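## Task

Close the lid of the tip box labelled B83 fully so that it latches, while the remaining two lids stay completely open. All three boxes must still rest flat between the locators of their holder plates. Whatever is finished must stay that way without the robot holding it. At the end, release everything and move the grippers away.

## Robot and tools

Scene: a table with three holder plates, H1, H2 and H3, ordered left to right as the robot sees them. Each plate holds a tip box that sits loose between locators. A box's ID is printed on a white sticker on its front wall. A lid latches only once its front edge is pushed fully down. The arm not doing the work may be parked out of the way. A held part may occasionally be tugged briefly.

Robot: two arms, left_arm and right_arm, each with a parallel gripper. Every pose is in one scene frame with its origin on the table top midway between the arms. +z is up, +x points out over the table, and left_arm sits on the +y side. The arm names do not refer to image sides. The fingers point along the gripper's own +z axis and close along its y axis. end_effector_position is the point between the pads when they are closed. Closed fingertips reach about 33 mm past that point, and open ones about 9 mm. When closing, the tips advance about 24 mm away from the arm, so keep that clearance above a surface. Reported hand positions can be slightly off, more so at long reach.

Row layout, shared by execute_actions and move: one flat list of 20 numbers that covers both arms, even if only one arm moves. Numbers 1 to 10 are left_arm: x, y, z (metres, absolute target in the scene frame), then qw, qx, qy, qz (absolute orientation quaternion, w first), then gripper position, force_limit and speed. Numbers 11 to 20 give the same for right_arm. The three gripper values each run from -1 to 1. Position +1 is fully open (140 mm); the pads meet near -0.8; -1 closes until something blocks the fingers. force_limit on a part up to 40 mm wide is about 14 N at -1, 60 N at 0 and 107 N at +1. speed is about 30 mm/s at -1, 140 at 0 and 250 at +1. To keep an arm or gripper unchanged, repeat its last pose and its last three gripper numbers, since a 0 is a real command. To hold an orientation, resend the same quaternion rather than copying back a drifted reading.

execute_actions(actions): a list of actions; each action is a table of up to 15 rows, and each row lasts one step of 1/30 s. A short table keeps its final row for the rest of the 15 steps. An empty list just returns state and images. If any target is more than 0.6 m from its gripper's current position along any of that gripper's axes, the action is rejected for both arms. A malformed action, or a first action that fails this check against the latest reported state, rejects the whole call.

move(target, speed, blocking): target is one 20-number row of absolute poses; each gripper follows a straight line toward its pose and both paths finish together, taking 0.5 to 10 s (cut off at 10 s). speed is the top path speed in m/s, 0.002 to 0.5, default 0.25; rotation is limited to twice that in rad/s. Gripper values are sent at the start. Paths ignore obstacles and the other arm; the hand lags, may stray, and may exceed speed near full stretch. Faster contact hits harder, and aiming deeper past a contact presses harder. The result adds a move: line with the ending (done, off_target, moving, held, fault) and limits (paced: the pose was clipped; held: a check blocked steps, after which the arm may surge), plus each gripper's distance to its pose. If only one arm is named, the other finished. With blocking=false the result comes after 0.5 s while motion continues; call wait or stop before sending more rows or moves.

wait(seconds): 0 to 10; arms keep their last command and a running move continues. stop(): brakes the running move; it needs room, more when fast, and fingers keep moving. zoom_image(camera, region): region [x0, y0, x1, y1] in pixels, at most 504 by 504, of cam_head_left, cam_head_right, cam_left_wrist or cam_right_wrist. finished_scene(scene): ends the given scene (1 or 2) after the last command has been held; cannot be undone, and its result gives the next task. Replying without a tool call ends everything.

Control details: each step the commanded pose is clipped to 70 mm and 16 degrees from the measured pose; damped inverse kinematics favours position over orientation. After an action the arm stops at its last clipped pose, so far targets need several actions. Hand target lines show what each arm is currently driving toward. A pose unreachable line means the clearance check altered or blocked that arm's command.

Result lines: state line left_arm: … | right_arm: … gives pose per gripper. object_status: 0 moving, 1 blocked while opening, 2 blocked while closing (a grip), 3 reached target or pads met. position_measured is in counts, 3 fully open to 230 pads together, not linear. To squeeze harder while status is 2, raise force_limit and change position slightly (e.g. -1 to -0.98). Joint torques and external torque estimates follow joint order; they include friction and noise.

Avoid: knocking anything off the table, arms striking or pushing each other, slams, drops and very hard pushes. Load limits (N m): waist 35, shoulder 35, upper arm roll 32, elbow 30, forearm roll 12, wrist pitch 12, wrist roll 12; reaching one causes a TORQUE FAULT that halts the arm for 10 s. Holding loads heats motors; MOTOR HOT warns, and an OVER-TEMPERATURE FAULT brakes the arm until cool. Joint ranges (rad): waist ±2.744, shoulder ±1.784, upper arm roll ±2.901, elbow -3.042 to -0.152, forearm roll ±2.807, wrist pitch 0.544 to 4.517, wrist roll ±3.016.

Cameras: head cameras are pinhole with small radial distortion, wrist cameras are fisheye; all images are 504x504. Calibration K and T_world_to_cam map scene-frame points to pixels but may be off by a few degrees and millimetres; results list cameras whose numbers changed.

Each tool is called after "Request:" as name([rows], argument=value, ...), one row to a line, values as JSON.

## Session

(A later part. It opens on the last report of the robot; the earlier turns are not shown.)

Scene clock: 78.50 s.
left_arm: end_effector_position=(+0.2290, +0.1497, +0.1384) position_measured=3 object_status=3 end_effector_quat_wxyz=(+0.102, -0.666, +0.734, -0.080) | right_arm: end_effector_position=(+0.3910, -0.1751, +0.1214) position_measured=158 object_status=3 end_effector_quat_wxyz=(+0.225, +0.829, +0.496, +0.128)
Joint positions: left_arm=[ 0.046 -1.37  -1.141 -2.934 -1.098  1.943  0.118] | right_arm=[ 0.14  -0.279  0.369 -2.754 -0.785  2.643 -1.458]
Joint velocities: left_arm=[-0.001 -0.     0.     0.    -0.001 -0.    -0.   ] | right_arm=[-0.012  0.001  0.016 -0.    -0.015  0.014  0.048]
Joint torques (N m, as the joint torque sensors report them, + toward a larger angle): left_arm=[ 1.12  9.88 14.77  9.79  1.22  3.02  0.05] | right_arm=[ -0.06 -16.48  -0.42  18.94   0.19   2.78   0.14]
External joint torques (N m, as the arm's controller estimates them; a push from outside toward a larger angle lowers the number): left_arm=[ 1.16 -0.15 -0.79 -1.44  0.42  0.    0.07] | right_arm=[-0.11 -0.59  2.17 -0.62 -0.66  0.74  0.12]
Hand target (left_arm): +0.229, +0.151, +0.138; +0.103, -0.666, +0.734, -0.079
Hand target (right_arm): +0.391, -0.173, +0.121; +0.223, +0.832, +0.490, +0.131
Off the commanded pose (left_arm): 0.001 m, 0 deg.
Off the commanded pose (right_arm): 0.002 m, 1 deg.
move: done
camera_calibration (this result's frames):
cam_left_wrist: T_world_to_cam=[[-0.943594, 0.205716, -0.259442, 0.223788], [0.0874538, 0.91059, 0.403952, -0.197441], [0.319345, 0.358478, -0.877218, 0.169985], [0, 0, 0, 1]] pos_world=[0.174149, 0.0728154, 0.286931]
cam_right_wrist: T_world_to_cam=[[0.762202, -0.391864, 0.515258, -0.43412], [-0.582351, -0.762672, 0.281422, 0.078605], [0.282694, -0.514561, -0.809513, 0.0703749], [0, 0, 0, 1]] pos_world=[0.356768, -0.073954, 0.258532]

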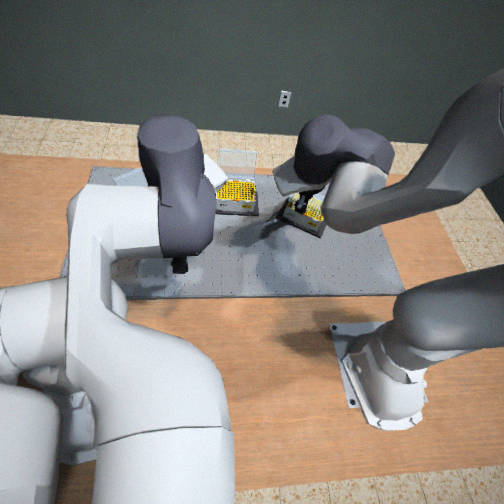

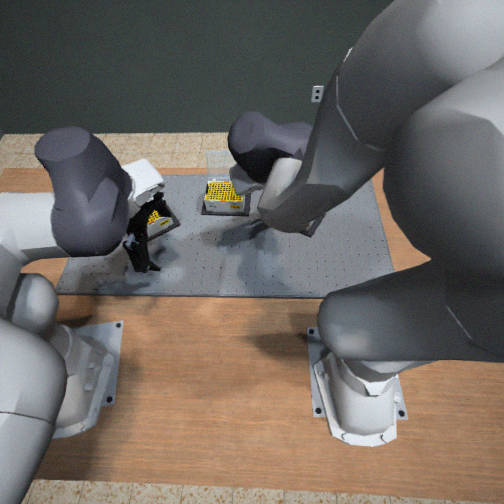

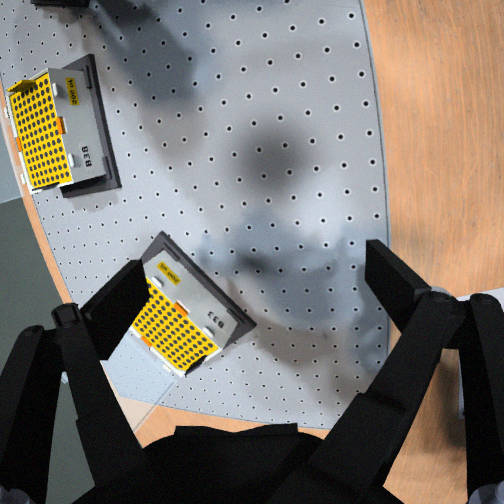

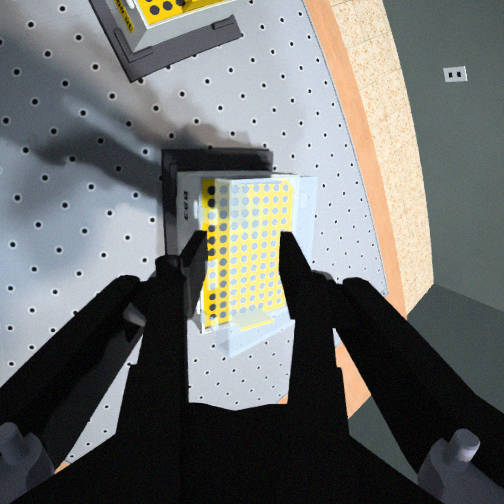

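Request:
zoom_image(camera="cam_right_wrist", region=[150, 160, 350, 360])

Request:
zoom_image(camera="cam_head_left", region=[265, 170, 345, 250])

Region (150, 160, 350, 360) of cam_right_wrist's 504x504 image, scaled by 2.520, with more detail than that image has.

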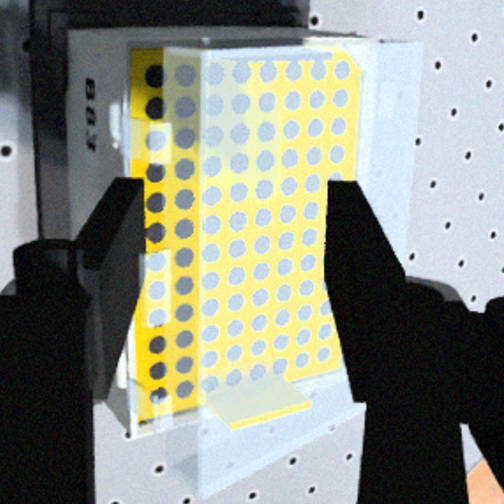

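Region (265, 170, 345, 250) of cam_head_left's 504x504 image, scaled by 6.300, with more detail than that image has.

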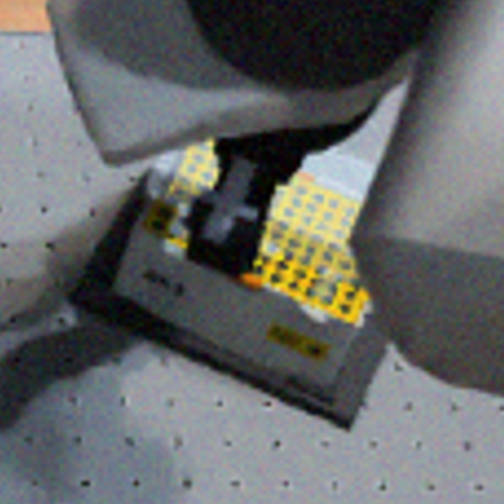

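Request:
move(target=[0.229,0.151,0.138,0.103,-0.666,0.734,-0.079,1,0,1, 0.3908,-0.1730,0.1205,0.2230,0.8322,0.4902,0.1313,0.30,-0.5,-0.95], speed=0.03)

Scene clock: 81.43 s.
left_arm: end_effector_position=(+0.2290, +0.1497, +0.1384) position_measured=3 object_status=3 end_effector_quat_wxyz=(+0.102, -0.666, +0.734, -0.080) | right_arm: end_effector_position=(+0.3910, -0.1745, +0.1210) position_measured=91 object_status=0 end_effector_quat_wxyz=(+0.224, +0.832, +0.490, +0.130)
Joint positions: left_arm=[ 0.046 -1.37  -1.141 -2.934 -1.098  1.943  0.118] | right_arm=[ 0.138 -0.278  0.37  -2.754 -0.787  2.645 -1.442]
Joint velocities: left_arm=[-0.     0.001 -0.     0.     0.    -0.    -0.   ] | right_arm=[ 0.     0.001  0.002 -0.001  0.     0.    -0.   ]
Joint torques (N m, as the joint torque sensors report them, + toward a larger angle): left_arm=[ 0.44  9.67 14.6   9.85  1.18  2.99  0.12] | right_arm=[  0.83 -16.98  -0.45  19.58   0.22   2.56   0.19]
External joint torques (N m, as the arm's controller estimates them; a push from outside toward a larger angle lowers the number): left_arm=[ 0.47 -0.39 -0.96 -1.41  0.38 -0.03  0.14] | right_arm=[ 0.81 -1.16  2.15  0.16 -0.63  0.53  0.17]
Hand target (left_arm): +0.229, +0.151, +0.138; +0.103, -0.666, +0.734, -0.079
Hand target (right_arm): +0.391, -0.173, +0.121; +0.223, +0.832, +0.490, +0.131
Off the commanded pose (left_arm): 0.001 m, 0 deg.
Off the commanded pose (right_arm): 0.002 m, 0 deg.
move: done
camera_calibration (this result's frames):
cam_left_wrist: T_world_to_cam=[[-0.943598, 0.205703, -0.259439, 0.22379], [0.0874425, 0.910591, 0.403953, -0.197444], [0.319338, 0.358483, -0.877219, 0.169982], [0, 0, 0, 1]] pos_world=[0.174151, 0.0728204, 0.286929]
cam_right_wrist: T_world_to_cam=[[0.755484, -0.404389, 0.515473, -0.433322], [-0.59228, -0.7579, 0.273481, 0.0848185], [0.280084, -0.511915, -0.812093, 0.0720896], [0, 0, 0, 1]] pos_world=[0.357413, -0.0740431, 0.258713]

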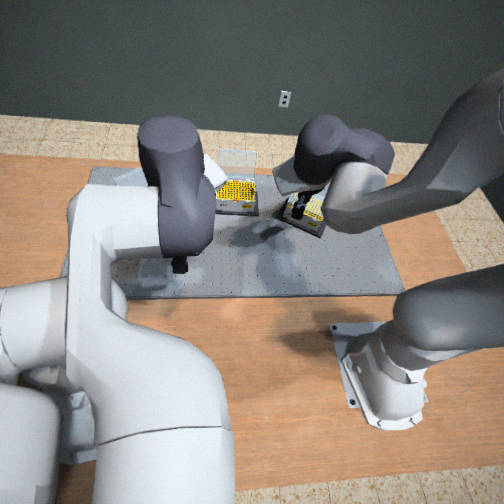

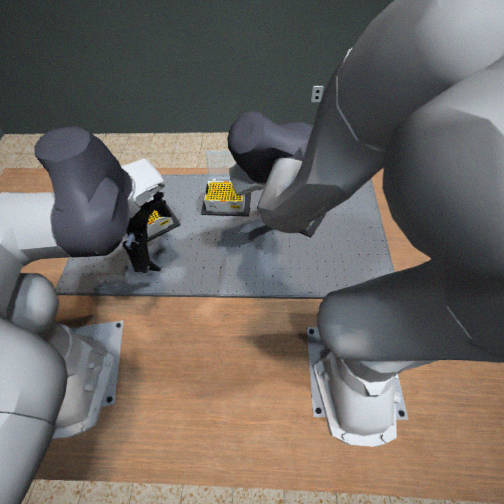

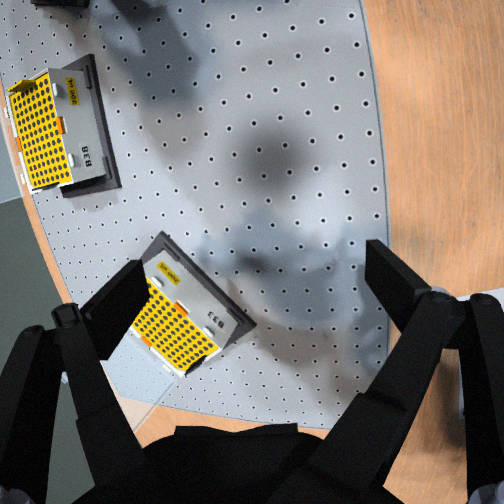

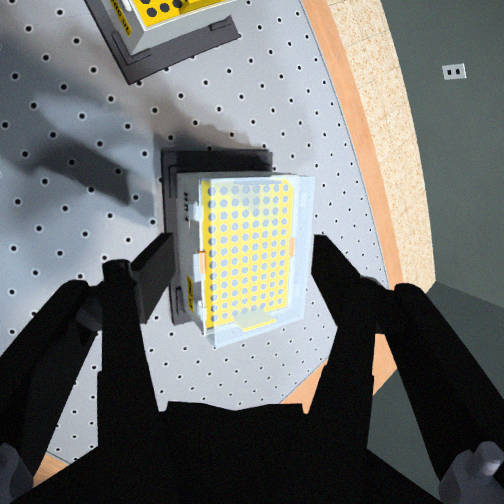

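Request:
zoom_image(camera="cam_right_wrist", region=[150, 160, 350, 360])

Region (150, 160, 350, 360) of cam_right_wrist's 504x504 image, scaled by 2.520, with more detail than that image has.

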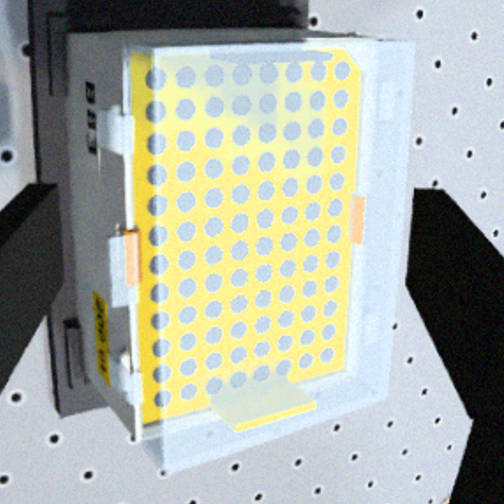

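Request:
move(target=[0.229,0.151,0.138,0.103,-0.666,0.734,-0.079,1,0,1, 0.3609,-0.1700,0.1140,0.2230,0.8322,0.4902,0.1313,-0.28,0.3,-0.9], speed=0.05)

Scene clock: 93.43 s.
left_arm: end_effector_position=(+0.2290, +0.1497, +0.1384) position_measured=3 object_status=3 end_effector_quat_wxyz=(+0.102, -0.666, +0.734, -0.080) | right_arm: end_effector_position=(+0.3620, -0.1734, +0.1142) position_measured=164 object_status=0 end_effector_quat_wxyz=(+0.226, +0.831, +0.492, +0.129)
Joint positions: left_arm=[ 0.046 -1.37  -1.141 -2.934 -1.098  1.943  0.118] | right_arm=[ 0.177 -0.339  0.386 -2.826 -0.763  2.646 -1.415]
Joint velocities: left_arm=[-0.002 -0.     0.001 -0.001 -0.001  0.    -0.001] | right_arm=[ 0.001 -0.     0.     0.    -0.001  0.     0.007]
Joint torques (N m, as the joint torque sensors report them, + toward a larger angle): left_arm=[ 1.22 10.29 14.89  9.97  1.2   3.04  0.05] | right_arm=[  0.88 -15.97  -0.82  19.05   1.63   2.57   0.1 ]
External joint torques (N m, as the arm's controller estimates them; a push from outside toward a larger angle lowers the number): left_arm=[ 1.22  0.23 -0.65 -1.21  0.39  0.03  0.07] | right_arm=[ 0.9  -2.44  2.29 -0.1   0.79  0.6   0.07]
Hand target (left_arm): +0.229, +0.151, +0.138; +0.103, -0.666, +0.734, -0.079
Hand target (right_arm): +0.361, -0.171, +0.114; +0.224, +0.832, +0.490, +0.131
Off the commanded pose (left_arm): 0.001 m, 0 deg.
Off the commanded pose (right_arm): 0.004 m, 0 deg.
move: off_target (right_arm)
camera_calibration (this result's frames):
cam_left_wrist: T_world_to_cam=[[-0.943598, 0.205704, -0.259439, 0.22379], [0.0874425, 0.910591, 0.403953, -0.197444], [0.319338, 0.358483, -0.877219, 0.169982], [0, 0, 0, 1]] pos_world=[0.174151, 0.0728204, 0.286929]
cam_right_wrist: T_world_to_cam=[[0.756893, -0.398857, 0.517712, -0.40723], [-0.589401, -0.758838, 0.277076, 0.0687084], [0.282346, -0.514857, -0.809446, 0.0736307], [0, 0, 0, 1]] pos_world=[0.327937, -0.0723786, 0.251391]

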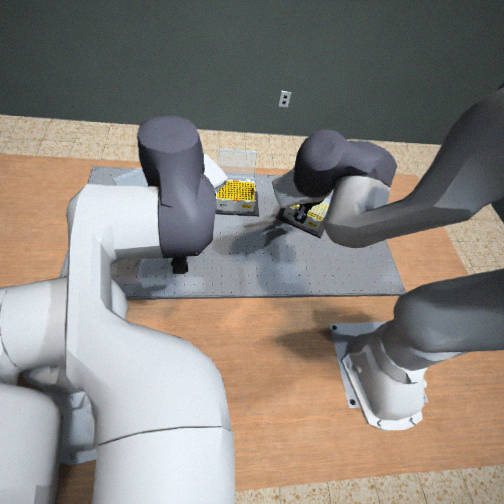

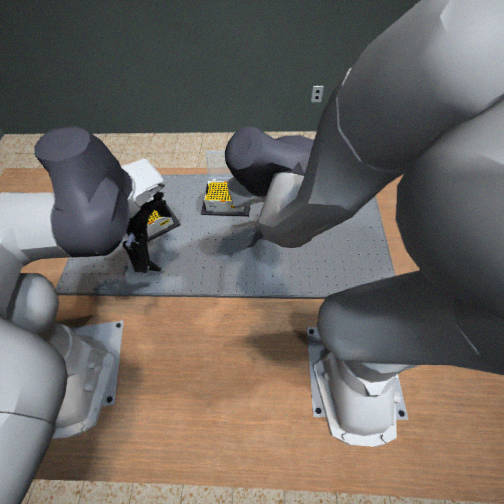

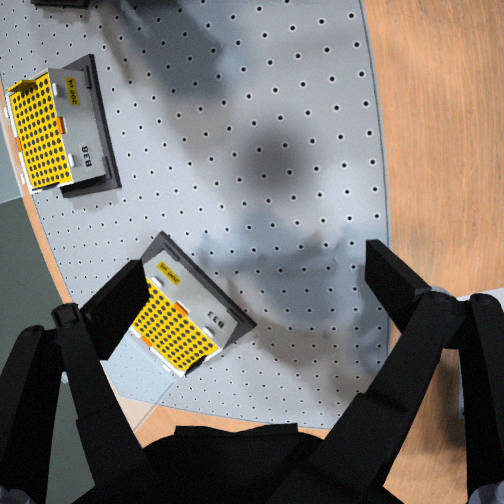

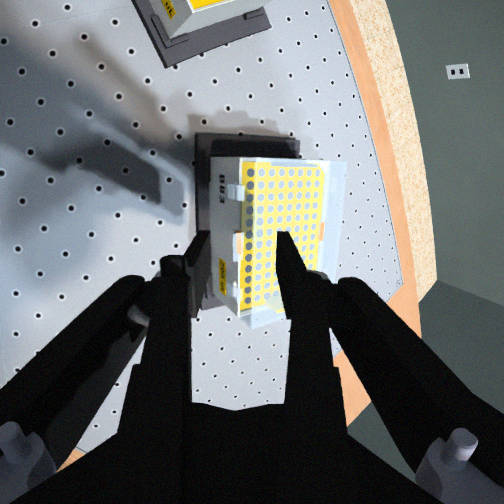

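Request:
zoom_image(camera="cam_right_wrist", region=[180, 140, 360, 340])

Region (180, 140, 360, 340) of cam_right_wrist's 504x504 image, scaled by 2.520, with more detail than that image has; it fills the left 454 columns of this view, and the rest is white.

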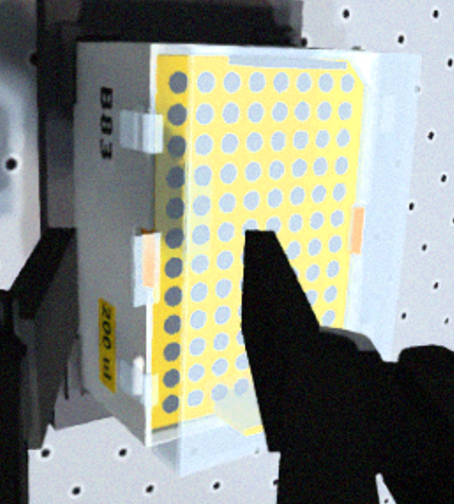

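Request:
move(target=[0.229,0.151,0.138,0.103,-0.666,0.734,-0.079,1,0,1, 0.3612,-0.1715,0.0990,0.2235,0.8322,0.4902,0.1310,-0.28,0.3,-0.9], speed=0.015)

Scene clock: 96.50 s.
left_arm: end_effector_position=(+0.2290, +0.1497, +0.1384) position_measured=3 object_status=3 end_effector_quat_wxyz=(+0.102, -0.666, +0.734, -0.080) | right_arm: end_effector_position=(+0.3633, -0.1738, +0.1038) position_measured=164 object_status=3 end_effector_quat_wxyz=(+0.229, +0.830, +0.492, +0.131)
Joint positions: left_arm=[ 0.046 -1.37  -1.141 -2.934 -1.098  1.943  0.118] | right_arm=[ 0.137 -0.305  0.418 -2.823 -0.828  2.667 -1.353]
Joint velocities: left_arm=[-0.    -0.002 -0.     0.001 -0.     0.001 -0.002] | right_arm=[-0.004  0.003  0.005  0.    -0.015  0.003  0.04 ]
Joint torques (N m, as the joint torque sensors report them, + toward a larger angle): left_arm=[ 1.02  9.83 14.78 10.09  1.23  2.97  0.03] | right_arm=[-1.63 -9.06 -1.44 17.72  0.26  3.65 -0.1 ]
External joint torques (N m, as the arm's controller estimates them; a push from outside toward a larger angle lowers the number): left_arm=[ 1.03 -0.16 -0.76 -1.18  0.43 -0.05  0.05] | right_arm=[-1.63  4.84  1.55 -0.89 -0.56  1.75 -0.12]
Hand target (left_arm): +0.229, +0.151, +0.138; +0.103, -0.666, +0.734, -0.079
Hand target (right_arm): +0.361, -0.172, +0.099; +0.223, +0.832, +0.490, +0.131
Off the commanded pose (left_arm): 0.001 m, 0 deg.
Off the commanded pose (right_arm): 0.006 m, 1 deg.
move: off_target (right_arm)
camera_calibration (this result's frames):
cam_left_wrist: T_world_to_cam=[[-0.943598, 0.205704, -0.259439, 0.22379], [0.0874425, 0.910591, 0.403953, -0.197444], [0.319338, 0.358483, -0.877219, 0.169982], [0, 0, 0, 1]] pos_world=[0.174151, 0.0728204, 0.286929]
cam_right_wrist: T_world_to_cam=[[0.754075, -0.396343, 0.52372, -0.402185], [-0.590537, -0.758158, 0.27652, 0.0726477], [0.287465, -0.517793, -0.805763, 0.0618978], [0, 0, 0, 1]] pos_world=[0.328385, -0.0722745, 0.240418]

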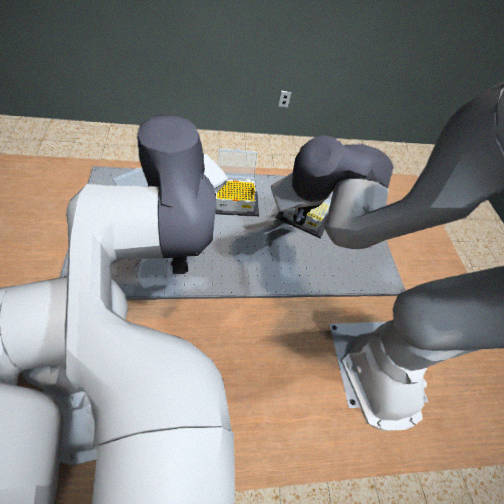

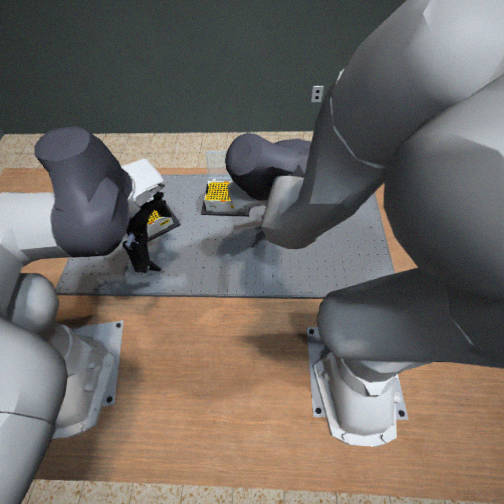

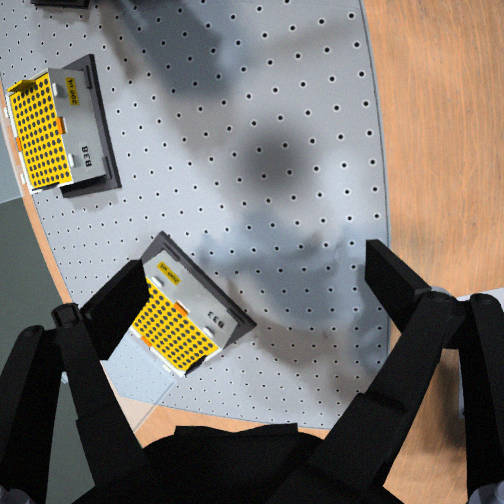

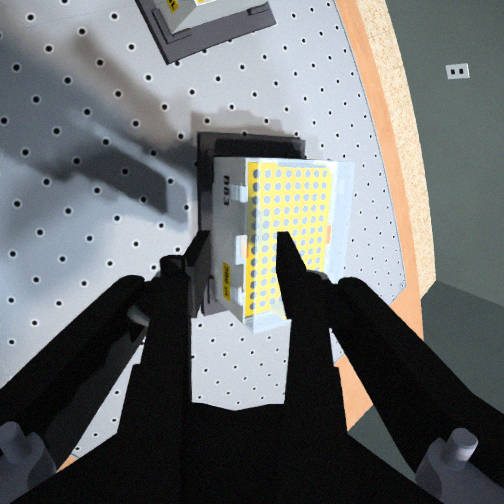

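Request:
zoom_image(camera="cam_right_wrist", region=[190, 145, 370, 345])

Region (190, 145, 370, 345) of cam_right_wrist's 504x504 image, scaled by 2.520, with more detail than that image has; it fills the left 454 columns of this view, and the rest is white.

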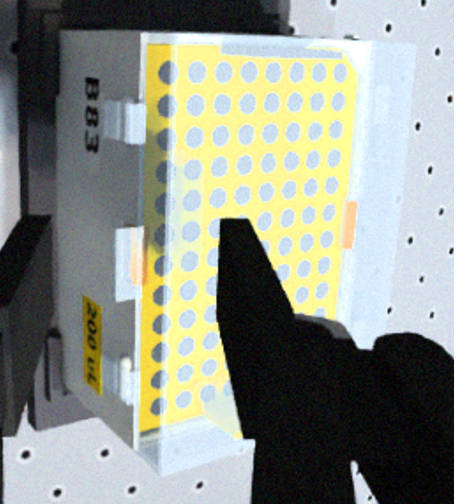

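Request:
move(target=[0.229,0.151,0.138,0.103,-0.666,0.734,-0.079,1,0,1, 0.3620,-0.1730,0.2200,0.2235,0.8322,0.4902,0.1310,-0.28,0.3,-0.9], speed=0.15)

Scene clock: 99.80 s.
left_arm: end_effector_position=(+0.2290, +0.1497, +0.1384) position_measured=3 object_status=3 end_effector_quat_wxyz=(+0.102, -0.666, +0.734, -0.080) | right_arm: end_effector_position=(+0.3615, -0.1710, +0.2193) position_measured=164 object_status=3 end_effector_quat_wxyz=(+0.221, +0.835, +0.485, +0.134)
Joint positions: left_arm=[ 0.046 -1.37  -1.141 -2.934 -1.098  1.943  0.118] | right_arm=[ 0.411 -0.573  0.2   -2.748 -0.517  2.363 -1.68 ]
Joint velocities: left_arm=[-0.    -0.001  0.    -0.001  0.001  0.    -0.001] | right_arm=[ 0.002  0.    -0.003  0.001  0.001 -0.01  -0.028]
Joint torques (N m, as the joint torque sensors report them, + toward a larger angle): left_arm=[ 1.2  10.29 14.65  9.8   1.19  3.05  0.1 ] | right_arm=[  1.96 -10.96  -3.88  25.03   0.51   1.81  -0.37]
External joint torques (N m, as the arm's controller estimates them; a push from outside toward a larger angle lowers the number): left_arm=[ 1.18  0.26 -0.89 -1.38  0.38  0.03  0.11] | right_arm=[ 1.94 -0.2  -1.    1.82 -0.12 -0.53 -0.4 ]
Hand target (left_arm): +0.229, +0.151, +0.138; +0.103, -0.666, +0.734, -0.079
Hand target (right_arm): +0.361, -0.172, +0.219; +0.223, +0.832, +0.490, +0.130
Off the commanded pose (left_arm): 0.001 m, 0 deg.
Off the commanded pose (right_arm): 0.002 m, 1 deg.
move: done
camera_calibration (this result's frames):
cam_left_wrist: T_world_to_cam=[[-0.943598, 0.205703, -0.259439, 0.22379], [0.0874424, 0.910591, 0.403953, -0.197444], [0.319337, 0.358483, -0.877219, 0.169982], [0, 0, 0, 1]] pos_world=[0.174151, 0.0728204, 0.286929]
cam_right_wrist: T_world_to_cam=[[0.749275, -0.416161, 0.515167, -0.459994], [-0.599906, -0.756028, 0.261789, 0.0487318], [0.280535, -0.505204, -0.816131, 0.163908], [0, 0, 0, 1]] pos_world=[0.327914, -0.0717819, 0.357987]

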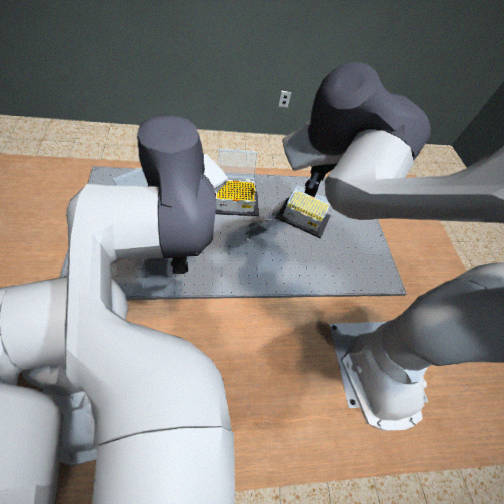

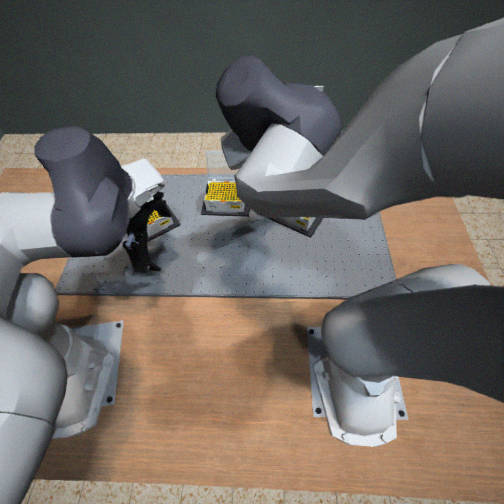

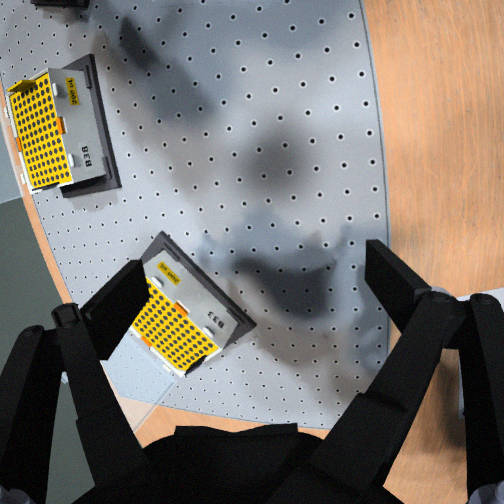

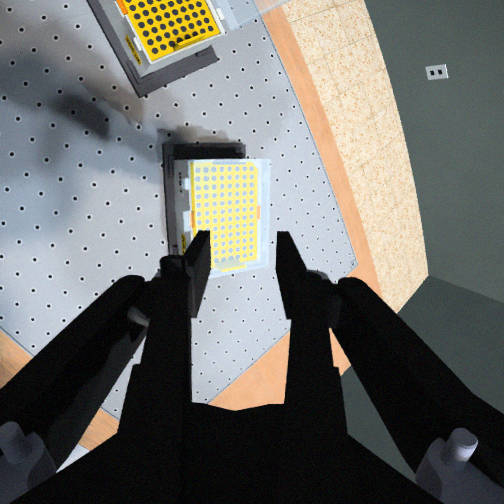

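Request:
zoom_image(camera="cam_head_left", region=[270, 175, 345, 250])

Request:
zoom_image(camera="cam_right_wrist", region=[155, 135, 295, 275])

Region (270, 175, 345, 250) of cam_head_left's 504x504 image, scaled by 6.720, with more detail than that image has.

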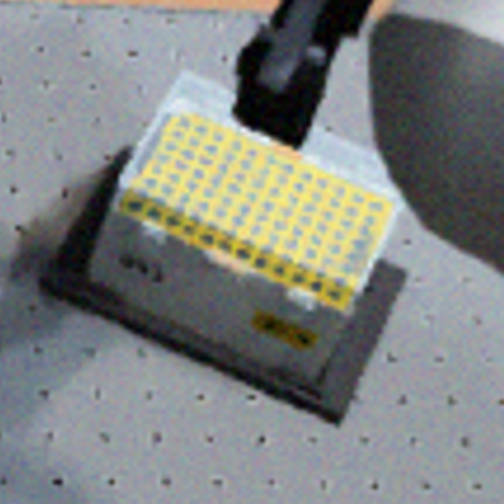

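Region (155, 135, 295, 275) of cam_right_wrist's 504x504 image, scaled by 3.600, with more detail than that image has.

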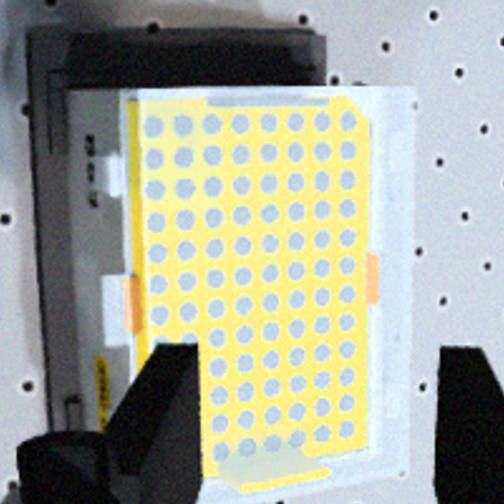

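Request:
finished_scene(scene=2)

The scene is finished: the task was done.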